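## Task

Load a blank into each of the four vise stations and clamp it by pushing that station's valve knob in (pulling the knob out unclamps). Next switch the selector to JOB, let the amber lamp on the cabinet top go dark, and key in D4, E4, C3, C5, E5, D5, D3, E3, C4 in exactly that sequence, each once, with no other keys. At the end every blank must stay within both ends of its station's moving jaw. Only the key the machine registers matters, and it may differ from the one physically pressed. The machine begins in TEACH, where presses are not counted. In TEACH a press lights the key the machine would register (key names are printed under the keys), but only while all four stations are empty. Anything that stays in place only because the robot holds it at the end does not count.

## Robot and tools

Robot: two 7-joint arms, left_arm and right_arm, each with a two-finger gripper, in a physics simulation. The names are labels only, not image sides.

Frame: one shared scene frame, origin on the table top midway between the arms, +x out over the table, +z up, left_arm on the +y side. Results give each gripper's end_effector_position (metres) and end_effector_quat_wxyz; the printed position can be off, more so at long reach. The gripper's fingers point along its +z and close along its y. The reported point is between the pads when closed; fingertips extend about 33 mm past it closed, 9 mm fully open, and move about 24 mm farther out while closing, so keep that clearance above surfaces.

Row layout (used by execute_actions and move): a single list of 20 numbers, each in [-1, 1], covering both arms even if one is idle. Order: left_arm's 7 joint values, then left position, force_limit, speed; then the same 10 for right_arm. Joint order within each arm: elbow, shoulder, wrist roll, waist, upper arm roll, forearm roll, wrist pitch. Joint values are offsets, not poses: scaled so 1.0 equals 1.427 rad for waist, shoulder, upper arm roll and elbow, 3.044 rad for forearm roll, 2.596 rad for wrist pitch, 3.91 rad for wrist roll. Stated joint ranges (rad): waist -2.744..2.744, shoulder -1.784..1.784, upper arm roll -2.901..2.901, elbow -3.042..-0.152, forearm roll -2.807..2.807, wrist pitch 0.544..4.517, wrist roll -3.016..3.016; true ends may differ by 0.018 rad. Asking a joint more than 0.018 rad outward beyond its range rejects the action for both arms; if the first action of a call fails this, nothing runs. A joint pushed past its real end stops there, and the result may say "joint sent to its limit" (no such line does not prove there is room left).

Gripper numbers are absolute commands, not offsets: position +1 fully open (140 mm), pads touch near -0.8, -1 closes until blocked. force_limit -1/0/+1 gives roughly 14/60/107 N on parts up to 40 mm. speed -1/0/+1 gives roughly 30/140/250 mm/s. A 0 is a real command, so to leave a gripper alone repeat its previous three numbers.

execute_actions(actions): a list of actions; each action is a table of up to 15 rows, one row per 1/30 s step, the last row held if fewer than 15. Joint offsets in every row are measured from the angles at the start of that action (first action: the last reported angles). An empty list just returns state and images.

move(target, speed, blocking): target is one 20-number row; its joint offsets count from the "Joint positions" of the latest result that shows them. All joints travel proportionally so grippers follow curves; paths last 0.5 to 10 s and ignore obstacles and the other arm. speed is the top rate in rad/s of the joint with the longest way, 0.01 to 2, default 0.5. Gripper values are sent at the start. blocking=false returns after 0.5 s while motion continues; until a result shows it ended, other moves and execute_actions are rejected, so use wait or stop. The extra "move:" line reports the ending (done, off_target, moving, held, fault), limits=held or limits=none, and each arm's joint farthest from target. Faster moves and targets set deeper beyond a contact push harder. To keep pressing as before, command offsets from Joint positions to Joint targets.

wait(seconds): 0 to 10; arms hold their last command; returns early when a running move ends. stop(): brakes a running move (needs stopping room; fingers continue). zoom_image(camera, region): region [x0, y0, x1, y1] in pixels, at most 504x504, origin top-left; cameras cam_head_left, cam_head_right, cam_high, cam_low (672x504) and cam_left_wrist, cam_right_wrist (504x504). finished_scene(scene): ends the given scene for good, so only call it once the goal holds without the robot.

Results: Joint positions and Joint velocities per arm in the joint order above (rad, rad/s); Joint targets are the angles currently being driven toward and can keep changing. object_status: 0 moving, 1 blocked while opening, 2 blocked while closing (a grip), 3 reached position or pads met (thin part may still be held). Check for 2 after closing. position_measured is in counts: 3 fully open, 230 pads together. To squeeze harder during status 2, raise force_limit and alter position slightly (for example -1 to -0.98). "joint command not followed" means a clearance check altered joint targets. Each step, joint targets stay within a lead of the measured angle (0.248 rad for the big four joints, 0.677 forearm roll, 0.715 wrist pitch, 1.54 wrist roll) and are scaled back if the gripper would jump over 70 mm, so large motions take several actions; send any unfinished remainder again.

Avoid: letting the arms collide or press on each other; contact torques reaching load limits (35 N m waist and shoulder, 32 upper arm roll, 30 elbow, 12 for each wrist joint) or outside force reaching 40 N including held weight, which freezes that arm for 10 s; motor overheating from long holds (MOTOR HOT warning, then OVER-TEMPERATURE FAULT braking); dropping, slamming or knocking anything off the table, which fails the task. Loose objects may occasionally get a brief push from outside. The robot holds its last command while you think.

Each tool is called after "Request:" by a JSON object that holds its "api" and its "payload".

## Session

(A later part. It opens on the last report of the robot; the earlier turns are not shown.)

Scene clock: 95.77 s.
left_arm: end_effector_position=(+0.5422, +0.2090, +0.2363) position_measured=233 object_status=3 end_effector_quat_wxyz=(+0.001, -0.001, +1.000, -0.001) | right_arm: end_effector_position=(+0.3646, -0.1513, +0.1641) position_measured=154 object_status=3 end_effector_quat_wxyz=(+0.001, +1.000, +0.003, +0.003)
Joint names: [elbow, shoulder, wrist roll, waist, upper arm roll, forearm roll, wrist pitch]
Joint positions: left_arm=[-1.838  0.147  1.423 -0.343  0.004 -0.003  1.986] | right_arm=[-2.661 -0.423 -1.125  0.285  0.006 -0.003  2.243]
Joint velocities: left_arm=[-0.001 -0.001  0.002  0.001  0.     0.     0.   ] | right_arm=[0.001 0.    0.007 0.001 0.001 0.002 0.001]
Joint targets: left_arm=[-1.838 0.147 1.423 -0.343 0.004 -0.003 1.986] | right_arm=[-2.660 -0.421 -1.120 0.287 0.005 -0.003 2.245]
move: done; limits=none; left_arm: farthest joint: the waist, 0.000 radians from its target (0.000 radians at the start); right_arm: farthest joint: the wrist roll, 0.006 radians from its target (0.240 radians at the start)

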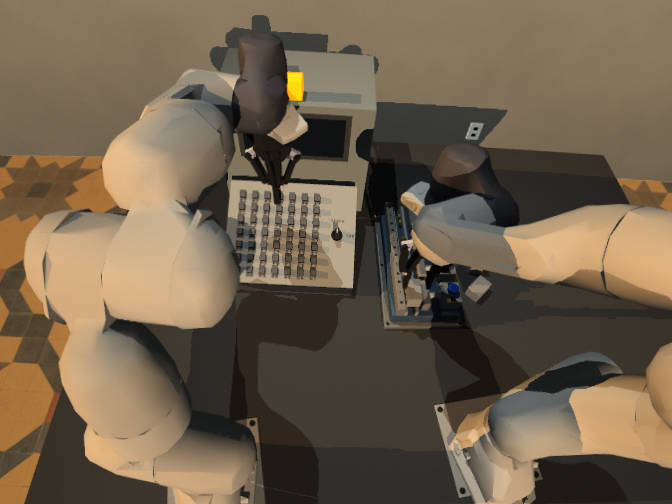

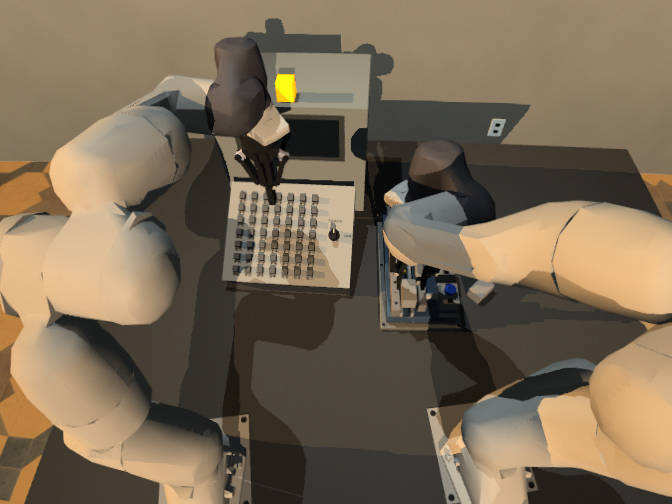

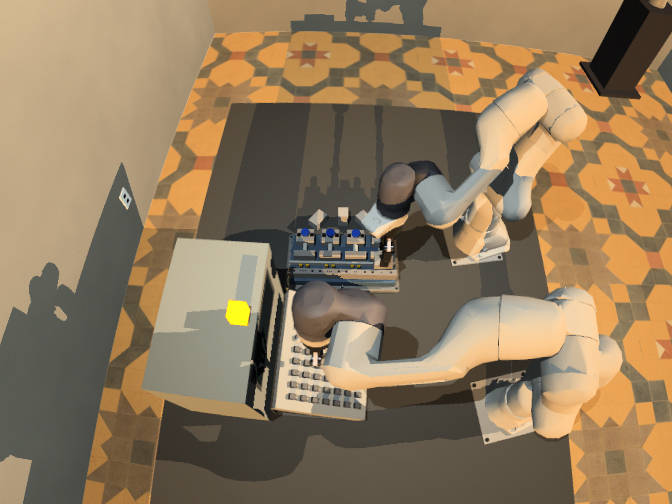

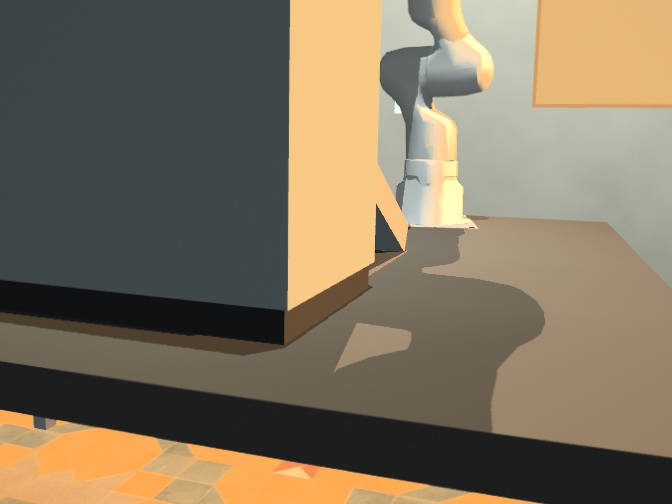

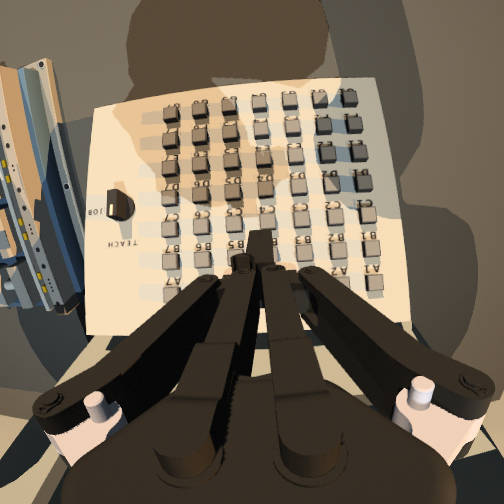

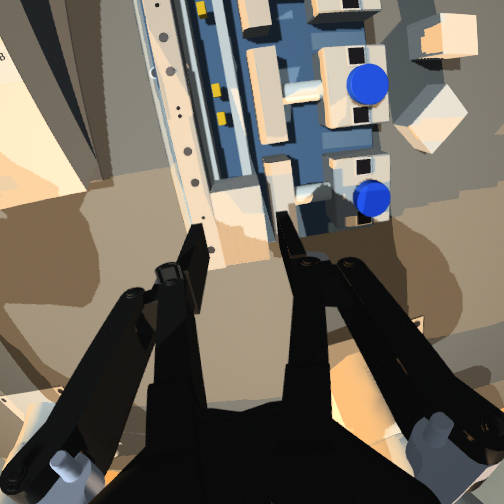

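Request:
{"api": "move", "payload": {"target": [0,0,0,0,0,0,0,-1,0,1, -0.028,0.0413,0,0,0,0,0.0374,-0.2,0,1], "speed": 0.15}}

Request:
{"api": "execute_actions", "payload": {"actions": [[[0,0,0,0,0,0,0,-1,0,1, 0,0,0,0,0,0,0,-1,0,0]]]}}

Scene clock: 97.13 s.
left_arm: end_effector_position=(+0.5422, +0.2090, +0.2363) position_measured=233 object_status=3 end_effector_quat_wxyz=(+0.001, -0.001, +1.000, -0.001) | right_arm: end_effector_position=(+0.3647, -0.1511, +0.1339) position_measured=154 object_status=3 end_effector_quat_wxyz=(+0.001, +1.000, +0.003, +0.003)
Joint names: [elbow, shoulder, wrist roll, waist, upper arm roll, forearm roll, wrist pitch]
Joint positions: left_arm=[-1.838  0.147  1.423 -0.343  0.004 -0.003  1.986] | right_arm=[-2.7   -0.366 -1.125  0.285  0.006 -0.003  2.338]
Joint velocities: left_arm=[-0.    -0.001  0.    -0.     0.002  0.001  0.   ] | right_arm=[ 0.     0.001 -0.     0.001  0.     0.001  0.005]
Joint targets: left_arm=[-1.838 0.147 1.423 -0.343 0.004 -0.003 1.986] | right_arm=[-2.701 -0.364 -1.125 0.285 0.006 -0.003 2.340]
move: done; limits=none; left_arm: farthest joint: the waist, 0.000 radians from its target (0.000 radians at the start); right_arm: farthest joint: the shoulder, 0.002 radians from its target (0.059 radians at the start)

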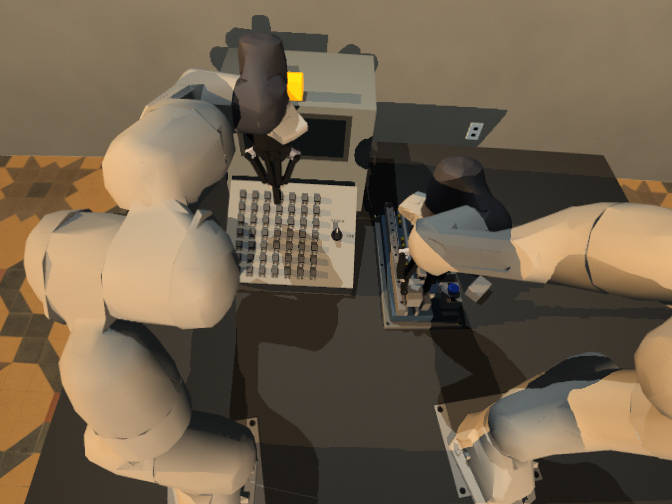

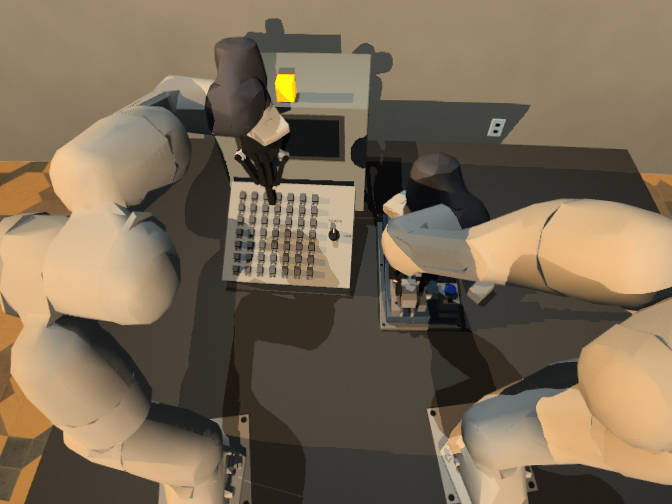

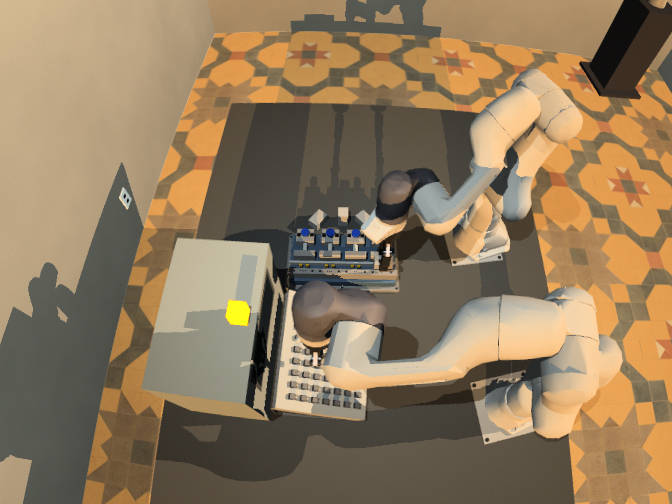

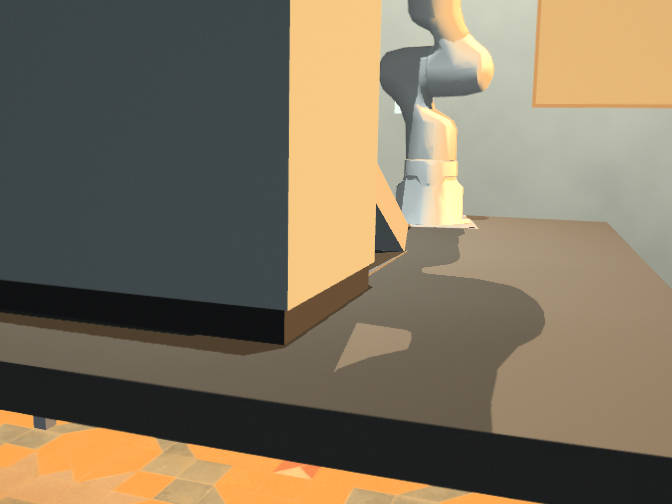

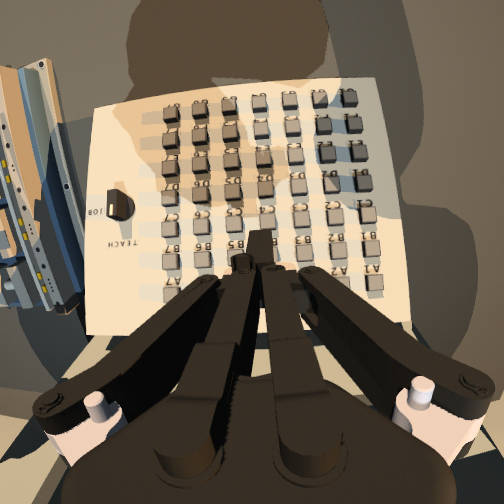

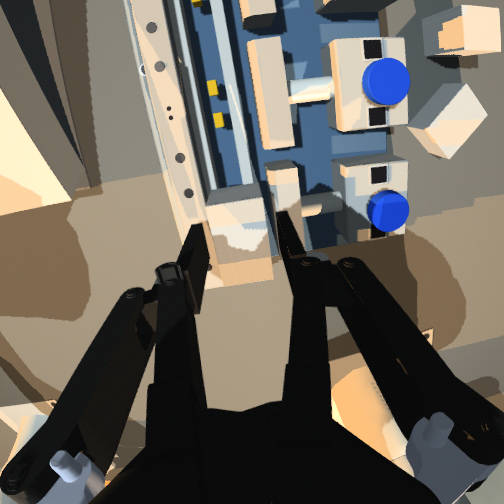

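Scene clock: 97.63 s.
left_arm: end_effector_position=(+0.5422, +0.2090, +0.2363) position_measured=233 object_status=3 end_effector_quat_wxyz=(+0.001, -0.001, +1.000, -0.001) | right_arm: end_effector_position=(+0.3649, -0.1510, +0.1342) position_measured=180 object_status=2 end_effector_quat_wxyz=(+0.001, +1.000, +0.003, +0.003)
Joint names: [elbow, shoulder, wrist roll, waist, upper arm roll, forearm roll, wrist pitch]
Joint positions: left_arm=[-1.838  0.147  1.423 -0.343  0.004 -0.003  1.986] | right_arm=[-2.699 -0.367 -1.125  0.285  0.006 -0.003  2.338]
Joint velocities: left_arm=[ 0.     0.001  0.    -0.     0.001 -0.001 -0.   ] | right_arm=[-0.001 -0.001 -0.    -0.     0.001  0.001 -0.   ]
Joint targets: left_arm=[-1.838 0.147 1.423 -0.343 0.004 -0.003 1.986] | right_arm=[-2.700 -0.366 -1.125 0.285 0.006 -0.003 2.338]

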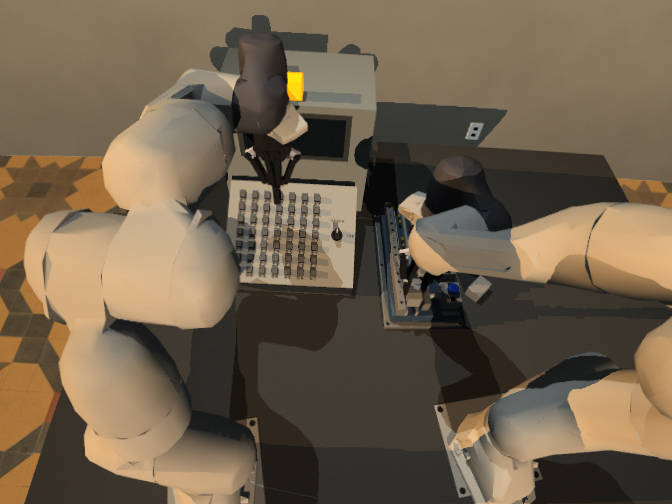

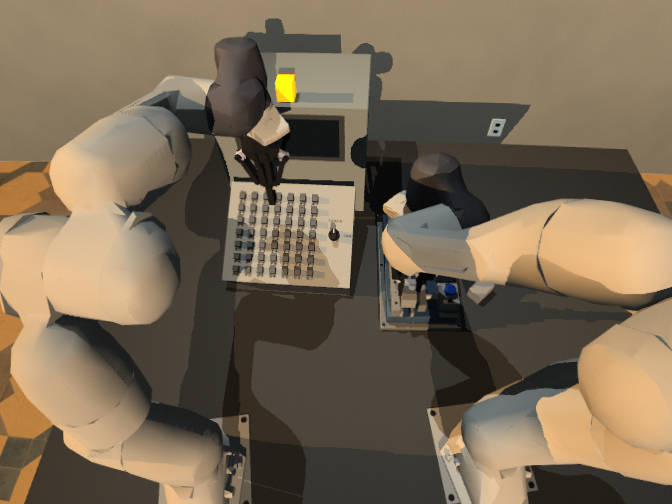

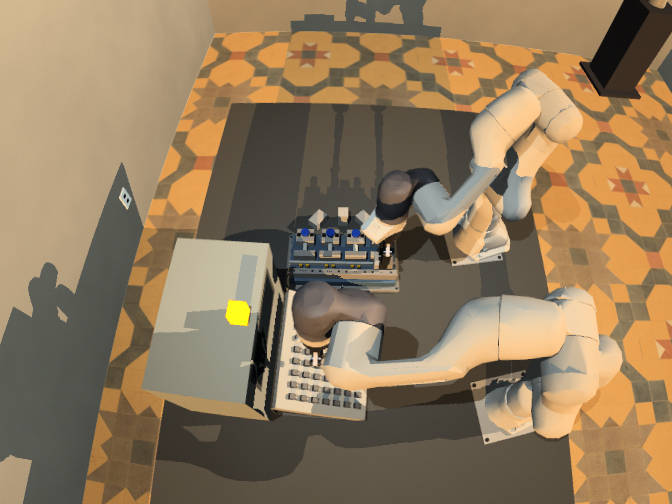

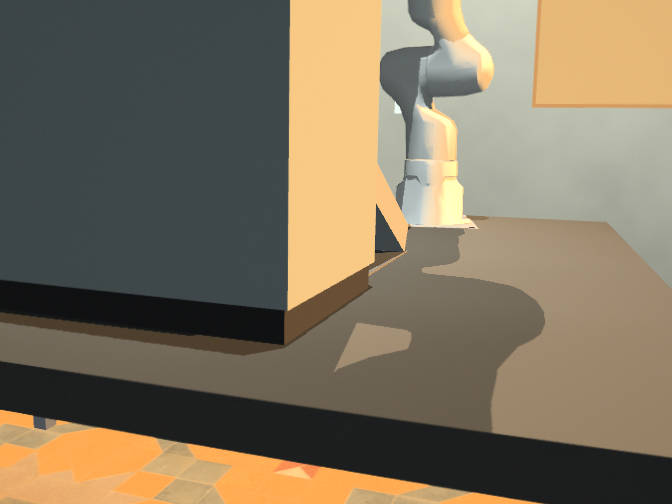

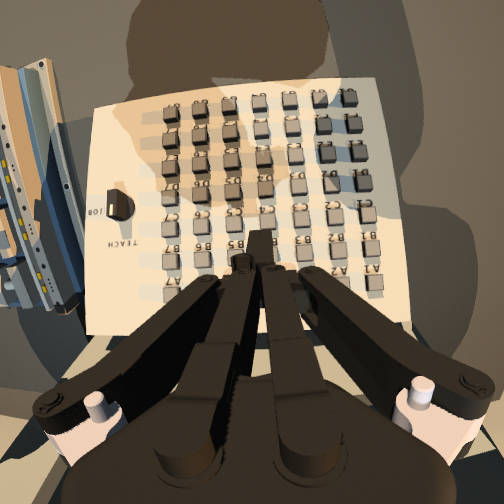

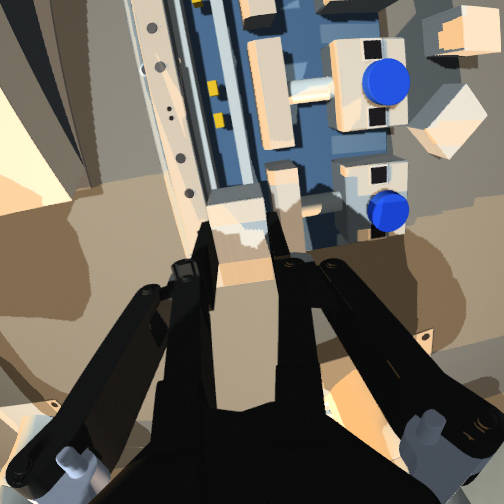

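Request:
{"api": "move", "payload": {"target": [0,0,0,0,0,0,0,-1,0,1, 0.0182,0.0135,-0.003,-0.0077,0,0,-0.0023,-1,0,0], "speed": 0.06}}

Scene clock: 98.53 s.
left_arm: end_effector_position=(+0.5422, +0.2090, +0.2363) position_measured=233 object_status=3 end_effector_quat_wxyz=(+0.001, -0.001, +1.000, -0.001) | right_arm: end_effector_position=(+0.3727, -0.1513, +0.1364) position_measured=180 object_status=2 end_effector_quat_wxyz=(+0.001, +1.000, +0.001, +0.003)
Joint names: [elbow, shoulder, wrist roll, waist, upper arm roll, forearm roll, wrist pitch]
Joint positions: left_arm=[-1.838  0.147  1.423 -0.343  0.004 -0.003  1.986] | right_arm=[-2.676 -0.349 -1.131  0.276  0.006 -0.003  2.333]
Joint velocities: left_arm=[ 0.    -0.     0.001 -0.001  0.001  0.    -0.001] | right_arm=[ 0.002  0.003 -0.009  0.002 -0.001 -0.001 -0.002]
Joint targets: left_arm=[-1.838 0.147 1.423 -0.343 0.004 -0.003 1.986] | right_arm=[-2.673 -0.347 -1.137 0.274 0.006 -0.003 2.332]
move: done; limits=none; left_arm: farthest joint: the waist, 0.000 radians from its target (0.000 radians at the start); right_arm: farthest joint: the wrist roll, 0.006 radians from its target (0.012 radians at the start)

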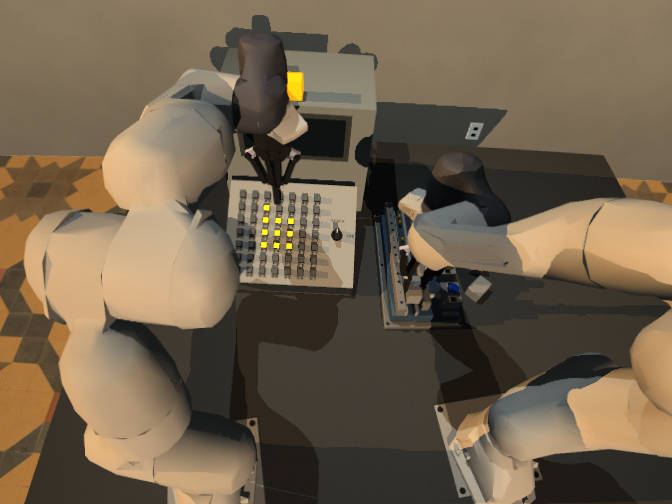

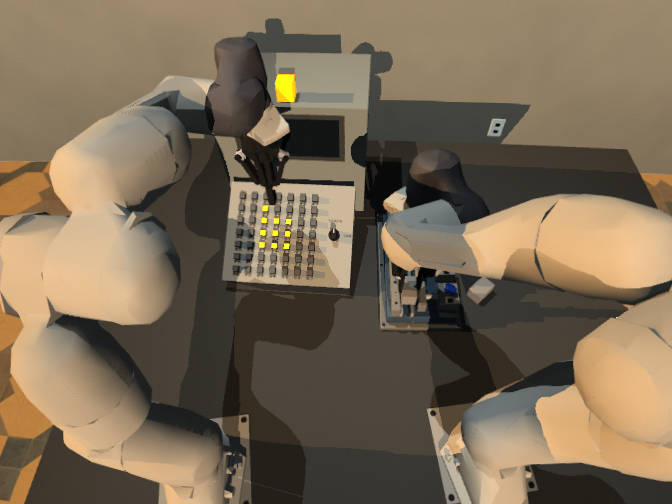

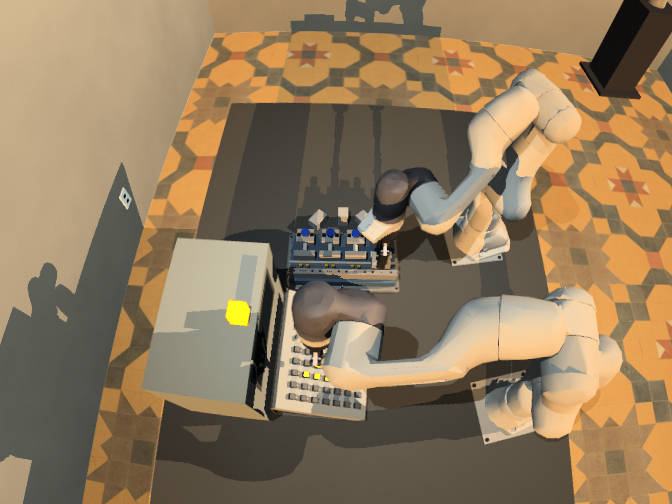

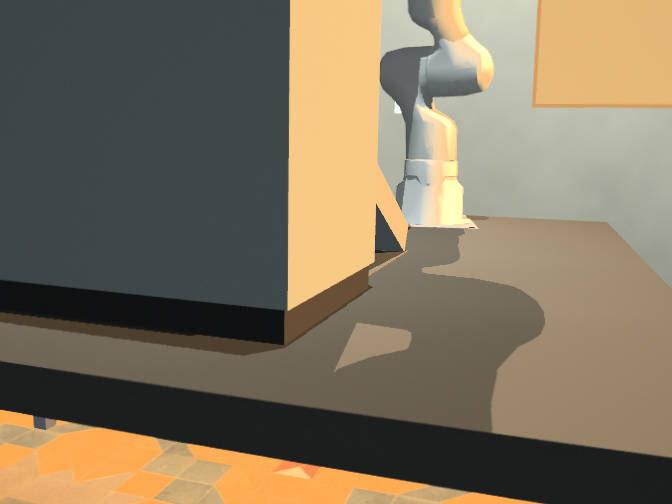

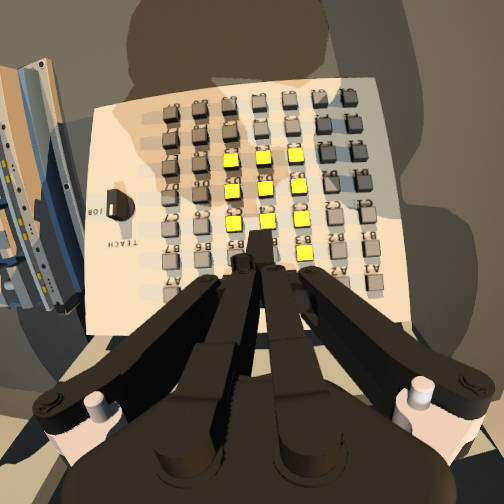

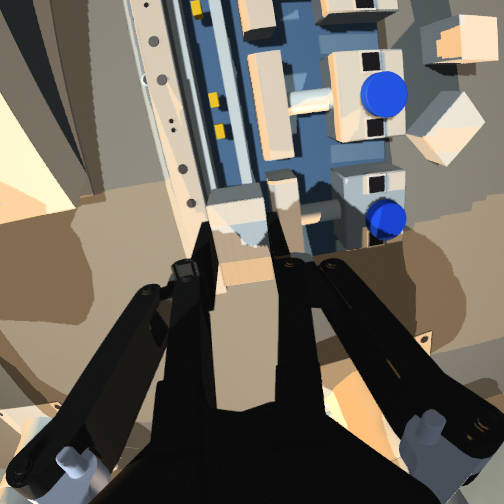

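Request:
{"api": "execute_actions", "payload": {"actions": [[[0,0,0,0,0,0,0,-1,0,1, -0.002,0.003,0,0,0,0,0.003,-1,0,0]],[[0,0,0,0,0,0,0,-1,0,1, 0,0,0,0,0,0,0,-0.25,0,0.3]],[[0,0,0,0,0,0,0,-1,0,1, 0.012,-0.018,0,0,0,0,-0.016,-0.25,0,0.3],[0,0,0,0,0,0,0,-1,0,1, 0.012,-0.018,0,0,0,0,-0.016,-0.25,0,0.3],[0,0,0,0,0,0,0,-1,0,1, 0.012,-0.018,0,0,0,0,-0.016,-0.25,0,0.3],[0,0,0,0,0,0,0,-1,0,1, 0.012,-0.018,0,0,0,0,-0.016,-0.25,0,0.3],[0,0,0,0,0,0,0,-1,0,1, 0.012,-0.018,0,0,0,0,-0.016,-0.25,0,0.3],[0,0,0,0,0,0,0,-1,0,1, 0.026,-0.04,0,0,0,0,-0.037,-0.25,0,0.3]]]}}

Scene clock: 100.27 s.
left_arm: end_effector_position=(+0.5422, +0.2090, +0.2363) position_measured=233 object_status=3 end_effector_quat_wxyz=(+0.001, -0.001, +1.000, -0.001) | right_arm: end_effector_position=(+0.3740, -0.1508, +0.1646) position_measured=160 object_status=3 end_effector_quat_wxyz=(-0.000, +1.000, +0.001, +0.006)
Joint names: [elbow, shoulder, wrist roll, waist, upper arm roll, forearm roll, wrist pitch]
Joint positions: left_arm=[-1.838  0.147  1.423 -0.343  0.004 -0.003  1.986] | right_arm=[-2.643 -0.401 -1.132  0.276  0.006 -0.003  2.253]
Joint velocities: left_arm=[-0.001 -0.001  0.     0.     0.001  0.001  0.   ] | right_arm=[-0.001 -0.001  0.001 -0.    -0.001 -0.    -0.063]
Joint targets: left_arm=[-1.838 0.147 1.423 -0.343 0.004 -0.003 1.986] | right_arm=[-2.642 -0.403 -1.132 0.276 0.006 -0.003 2.241]

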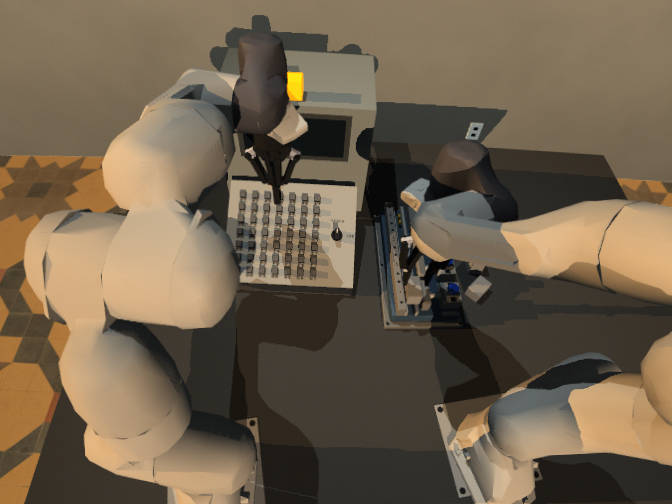

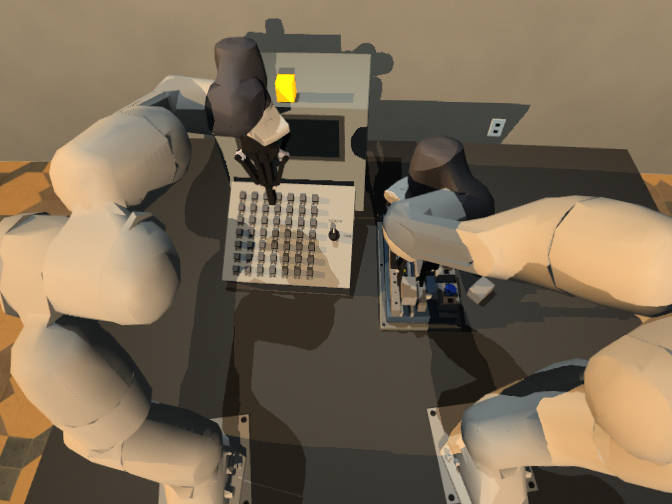

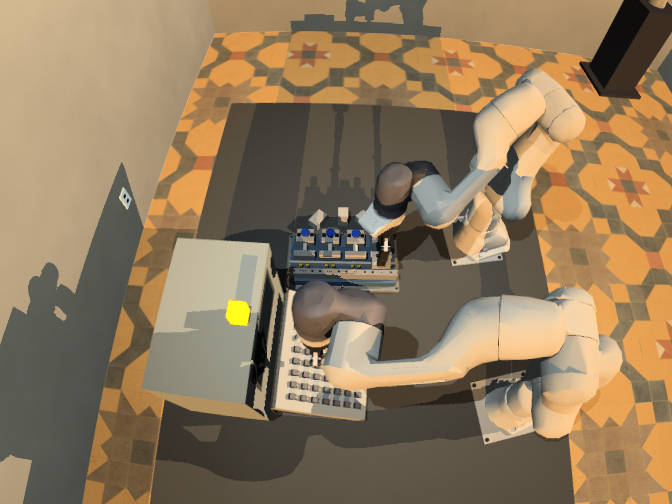

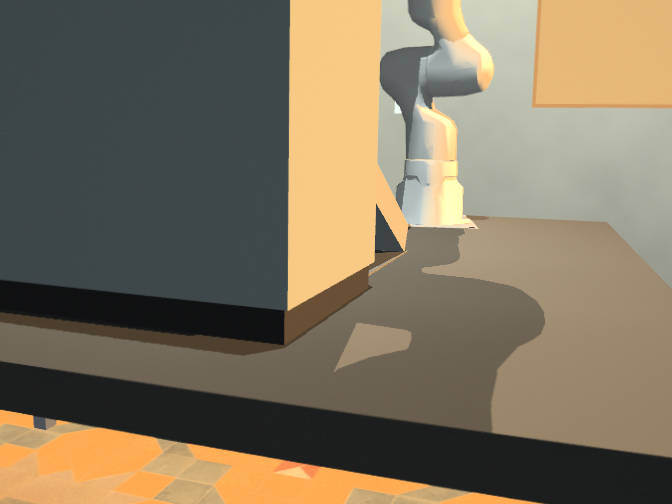

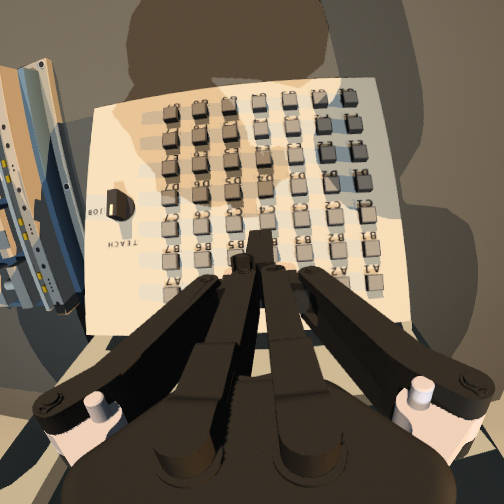

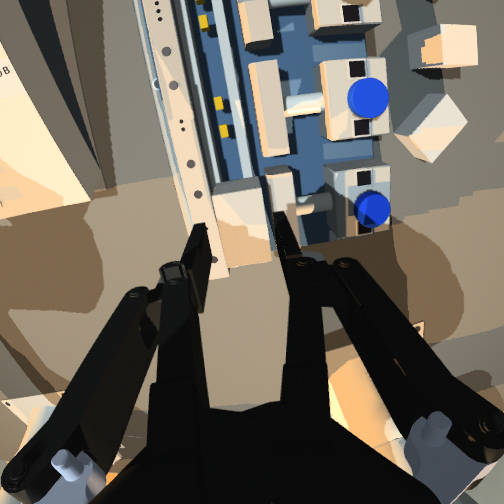

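Request:
{"api": "move", "payload": {"target": [0,0,0,0,0,0,0,-1,0,1, -0.0713,-0.1195,-0.0699,-0.1896,0,0,-0.0311,-1,0,1], "speed": 0.45}}

Request:
{"api": "zoom_image", "payload": {"camera": "cam_high", "region": [280, 200, 410, 300]}}

Scene clock: 102.43 s.
left_arm: end_effector_position=(+0.5422, +0.2090, +0.2363) position_measured=233 object_status=3 end_effector_quat_wxyz=(+0.001, -0.001, +1.000, -0.001) | right_arm: end_effector_position=(+0.3607, -0.2605, +0.1756) position_measured=233 object_status=3 end_effector_quat_wxyz=(+0.003, +1.000, -0.000, +0.001)
Joint names: [elbow, shoulder, wrist roll, waist, upper arm roll, forearm roll, wrist pitch]
Joint positions: left_arm=[-1.838  0.147  1.423 -0.343  0.004 -0.003  1.986] | right_arm=[-2.743 -0.569 -1.399  0.007  0.005 -0.003  2.175]
Joint velocities: left_arm=[ 0.     0.    -0.001 -0.001 -0.002 -0.    -0.001] | right_arm=[ 0.001  0.001 -0.006  0.     0.002 -0.001  0.   ]
Joint targets: left_arm=[-1.838 0.147 1.423 -0.343 0.004 -0.003 1.986] | right_arm=[-2.744 -0.572 -1.405 0.005 0.006 -0.003 2.173]
move: done; limits=none; left_arm: farthest joint: the waist, 0.000 radians from its target (0.000 radians at the start); right_arm: farthest joint: the wrist roll, 0.006 radians from its target (0.274 radians at the start)

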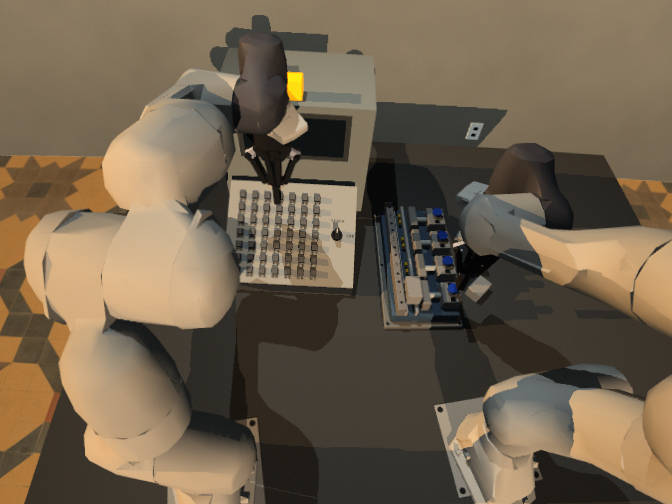

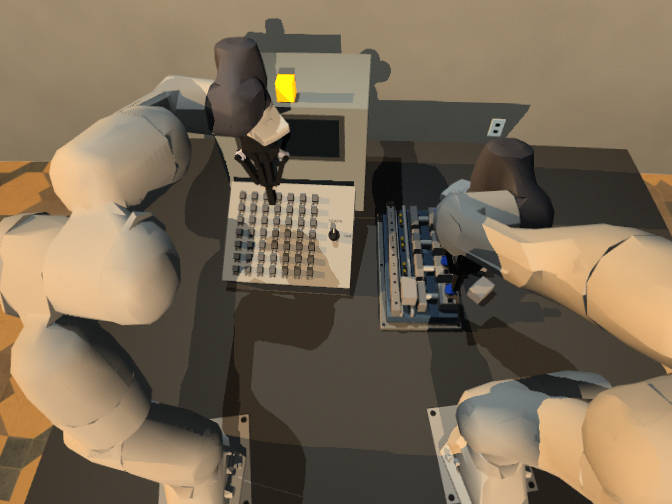

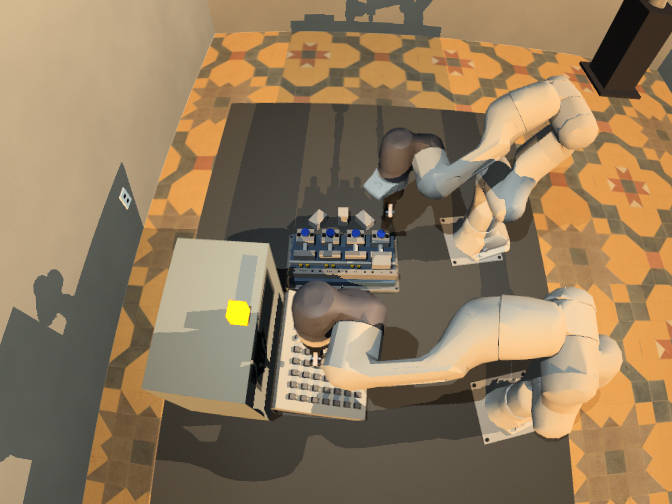

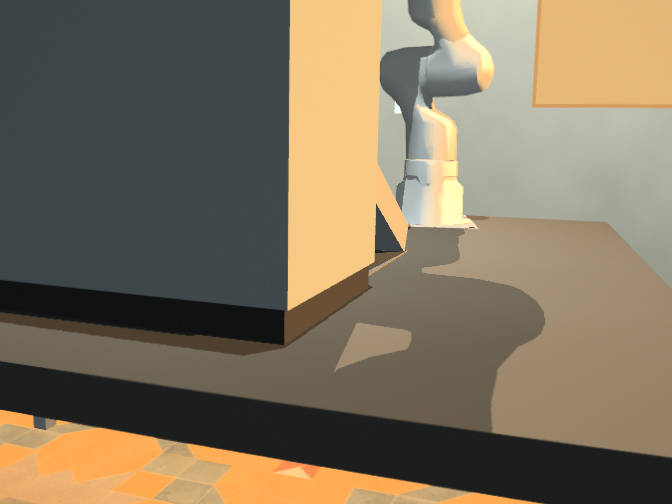

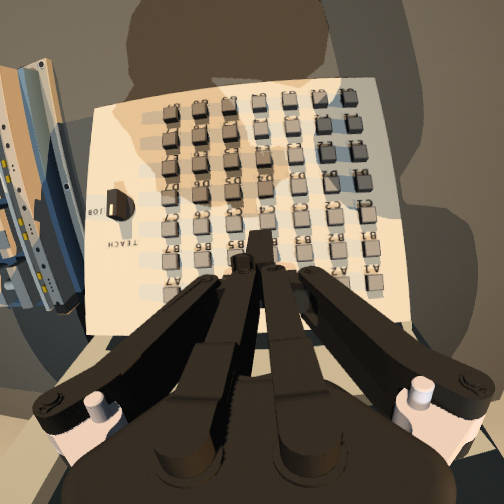

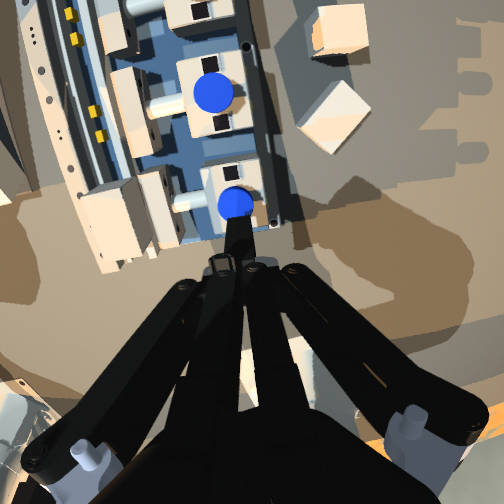

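Region (280, 200, 410, 300) of cam_high's 672x504 image, scaled by 3.877, with more detail than that image has; it fills the top 388 rows of this view, and the rest is white.

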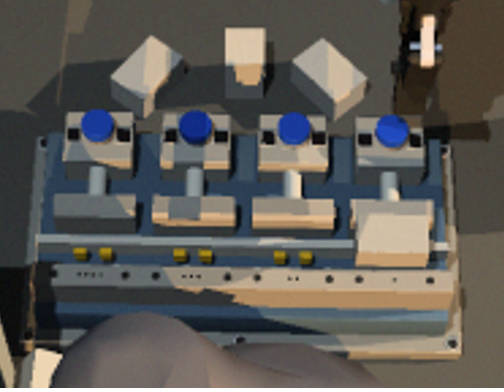

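Request:
{"api": "move", "payload": {"target": [0,0,0,0,0,0,0,-1,0,1, -0.028,0.0315,0,0,0,0,0.0322,-1,0,1], "speed": 0.12}}

Scene clock: 103.87 s.
left_arm: end_effector_position=(+0.5422, +0.2090, +0.2363) position_measured=233 object_status=3 end_effector_quat_wxyz=(+0.001, -0.001, +1.000, -0.001) | right_arm: end_effector_position=(+0.3607, -0.2604, +0.1507) position_measured=233 object_status=3 end_effector_quat_wxyz=(+0.002, +1.000, +0.000, +0.001)
Joint names: [elbow, shoulder, wrist roll, waist, upper arm roll, forearm roll, wrist pitch]
Joint positions: left_arm=[-1.838  0.147  1.423 -0.343  0.004 -0.003  1.986] | right_arm=[-2.781 -0.527 -1.4    0.007  0.005 -0.003  2.256]
Joint velocities: left_arm=[-0.001  0.002 -0.001  0.001 -0.001  0.     0.   ] | right_arm=[-0.002 -0.     0.    -0.     0.     0.     0.004]
Joint targets: left_arm=[-1.838 0.147 1.423 -0.343 0.004 -0.003 1.986] | right_arm=[-2.783 -0.524 -1.399 0.007 0.005 -0.003 2.258]
move: done; limits=none; left_arm: farthest joint: the waist, 0.000 radians from its target (0.000 radians at the start); right_arm: farthest joint: the shoulder, 0.003 radians from its target (0.045 radians at the start)

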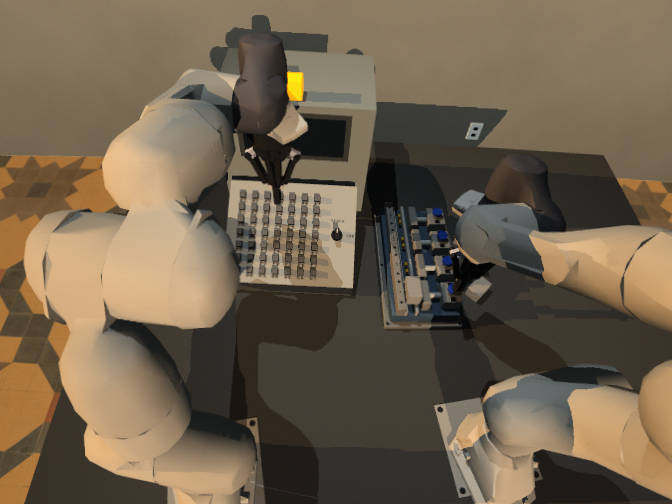

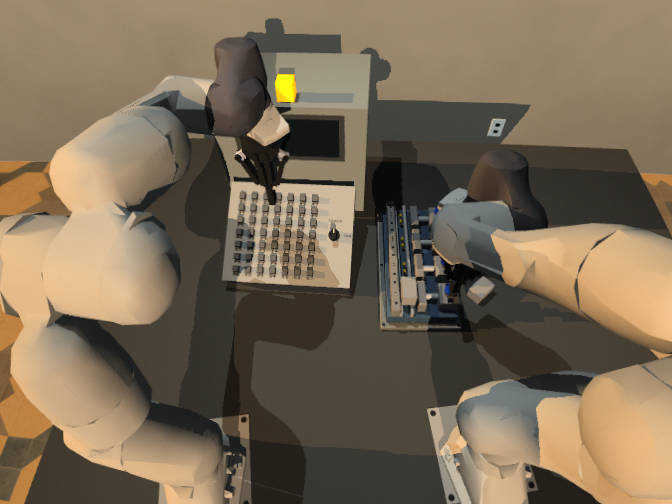

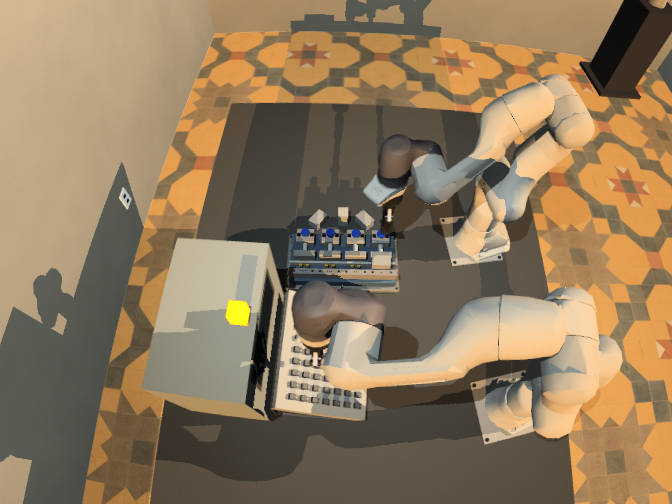

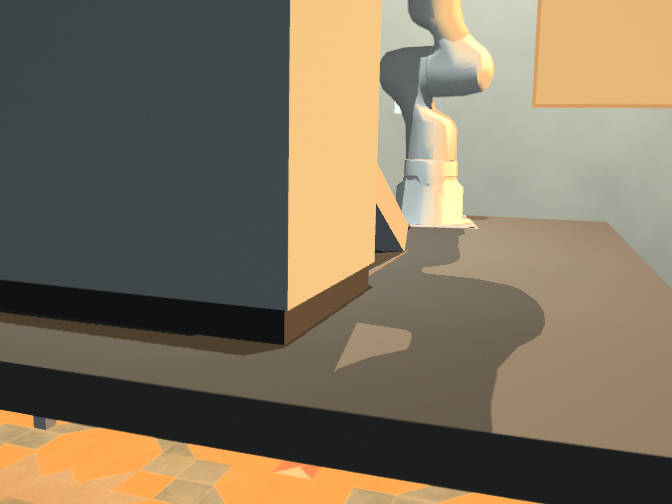

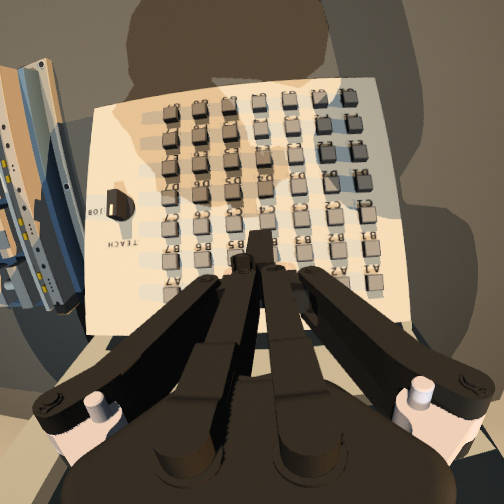

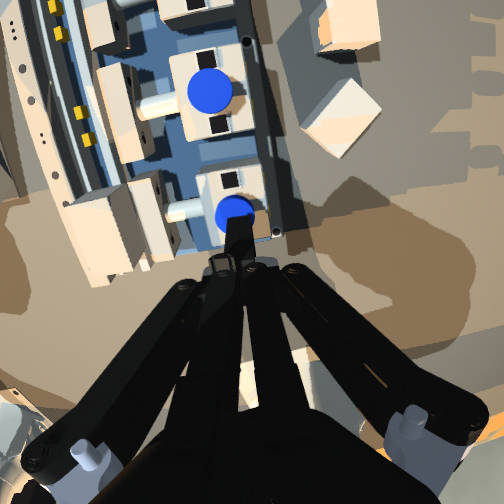

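Request:
{"api": "move", "payload": {"target": [0,0,0,0,0,0,0,-1,0,1, 0.0088,0.0394,0,0,0,0,0.0165,-1,0,1], "speed": 0.08}}

Scene clock: 105.83 s.
left_arm: end_effector_position=(+0.5422, +0.2090, +0.2363) position_measured=233 object_status=3 end_effector_quat_wxyz=(+0.001, -0.001, +1.000, -0.001) | right_arm: end_effector_position=(+0.3688, -0.2589, +0.1399) position_measured=233 object_status=3 end_effector_quat_wxyz=(+0.002, +1.000, +0.001, -0.000)
Joint names: [elbow, shoulder, wrist roll, waist, upper arm roll, forearm roll, wrist pitch]
Joint positions: left_arm=[-1.838  0.147  1.423 -0.343  0.004 -0.003  1.986] | right_arm=[-2.77  -0.473 -1.4    0.007  0.005 -0.003  2.296]
Joint velocities: left_arm=[ 0.001 -0.    -0.001 -0.001 -0.     0.001 -0.   ] | right_arm=[-0.     0.    -0.    -0.    -0.    -0.     0.005]
Joint targets: left_arm=[-1.838 0.147 1.423 -0.343 0.004 -0.003 1.986] | right_arm=[-2.768 -0.470 -1.400 0.007 0.005 -0.003 2.298]
move: done; limits=none; left_arm: farthest joint: the waist, 0.000 radians from its target (0.000 radians at the start); right_arm: farthest joint: the wrist pitch, 0.003 radians from its target (0.043 radians at the start)

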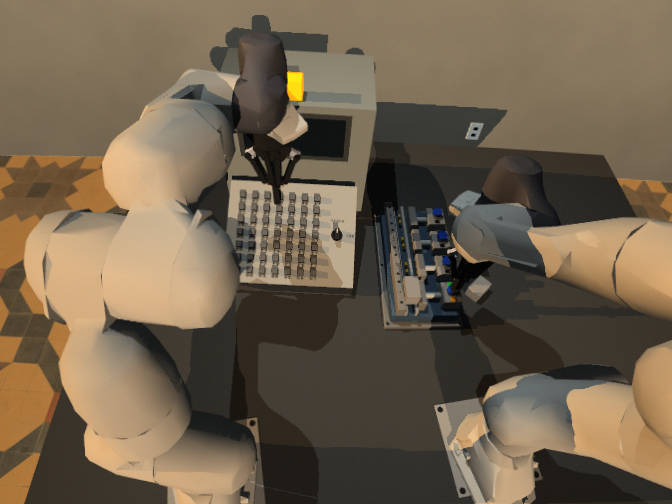

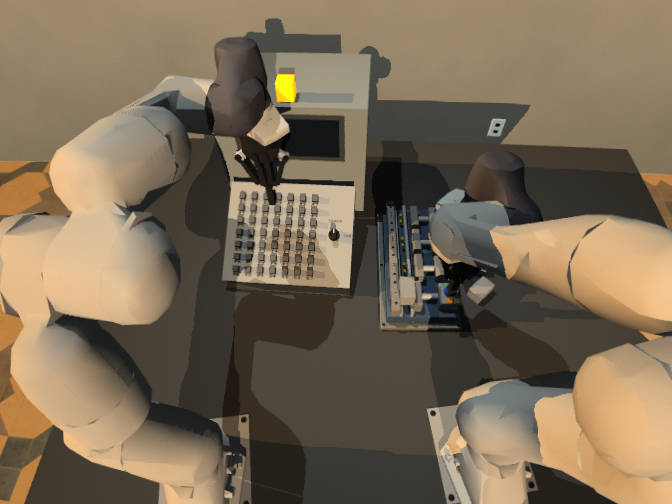

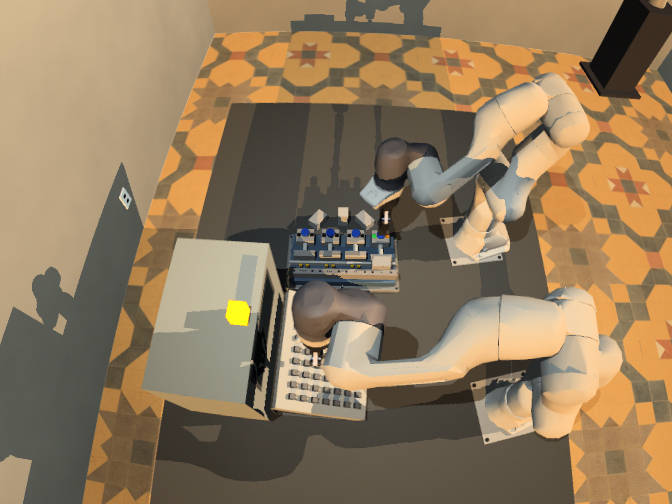

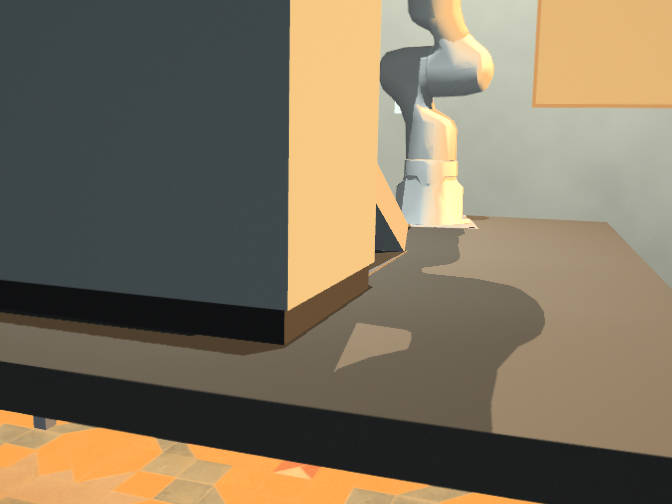

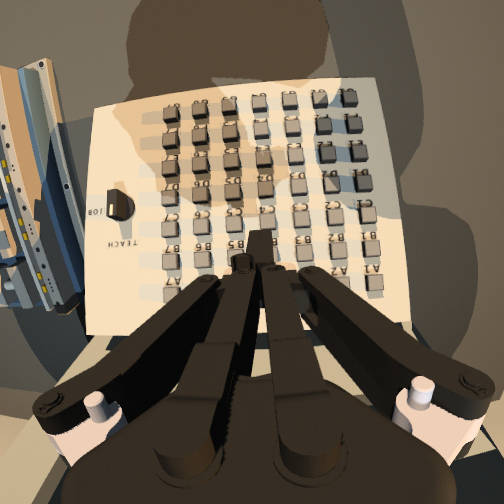

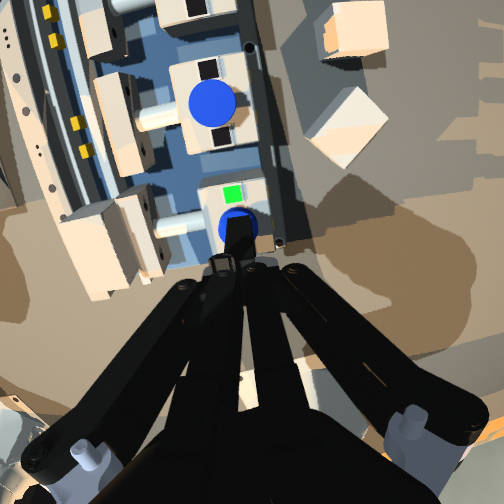

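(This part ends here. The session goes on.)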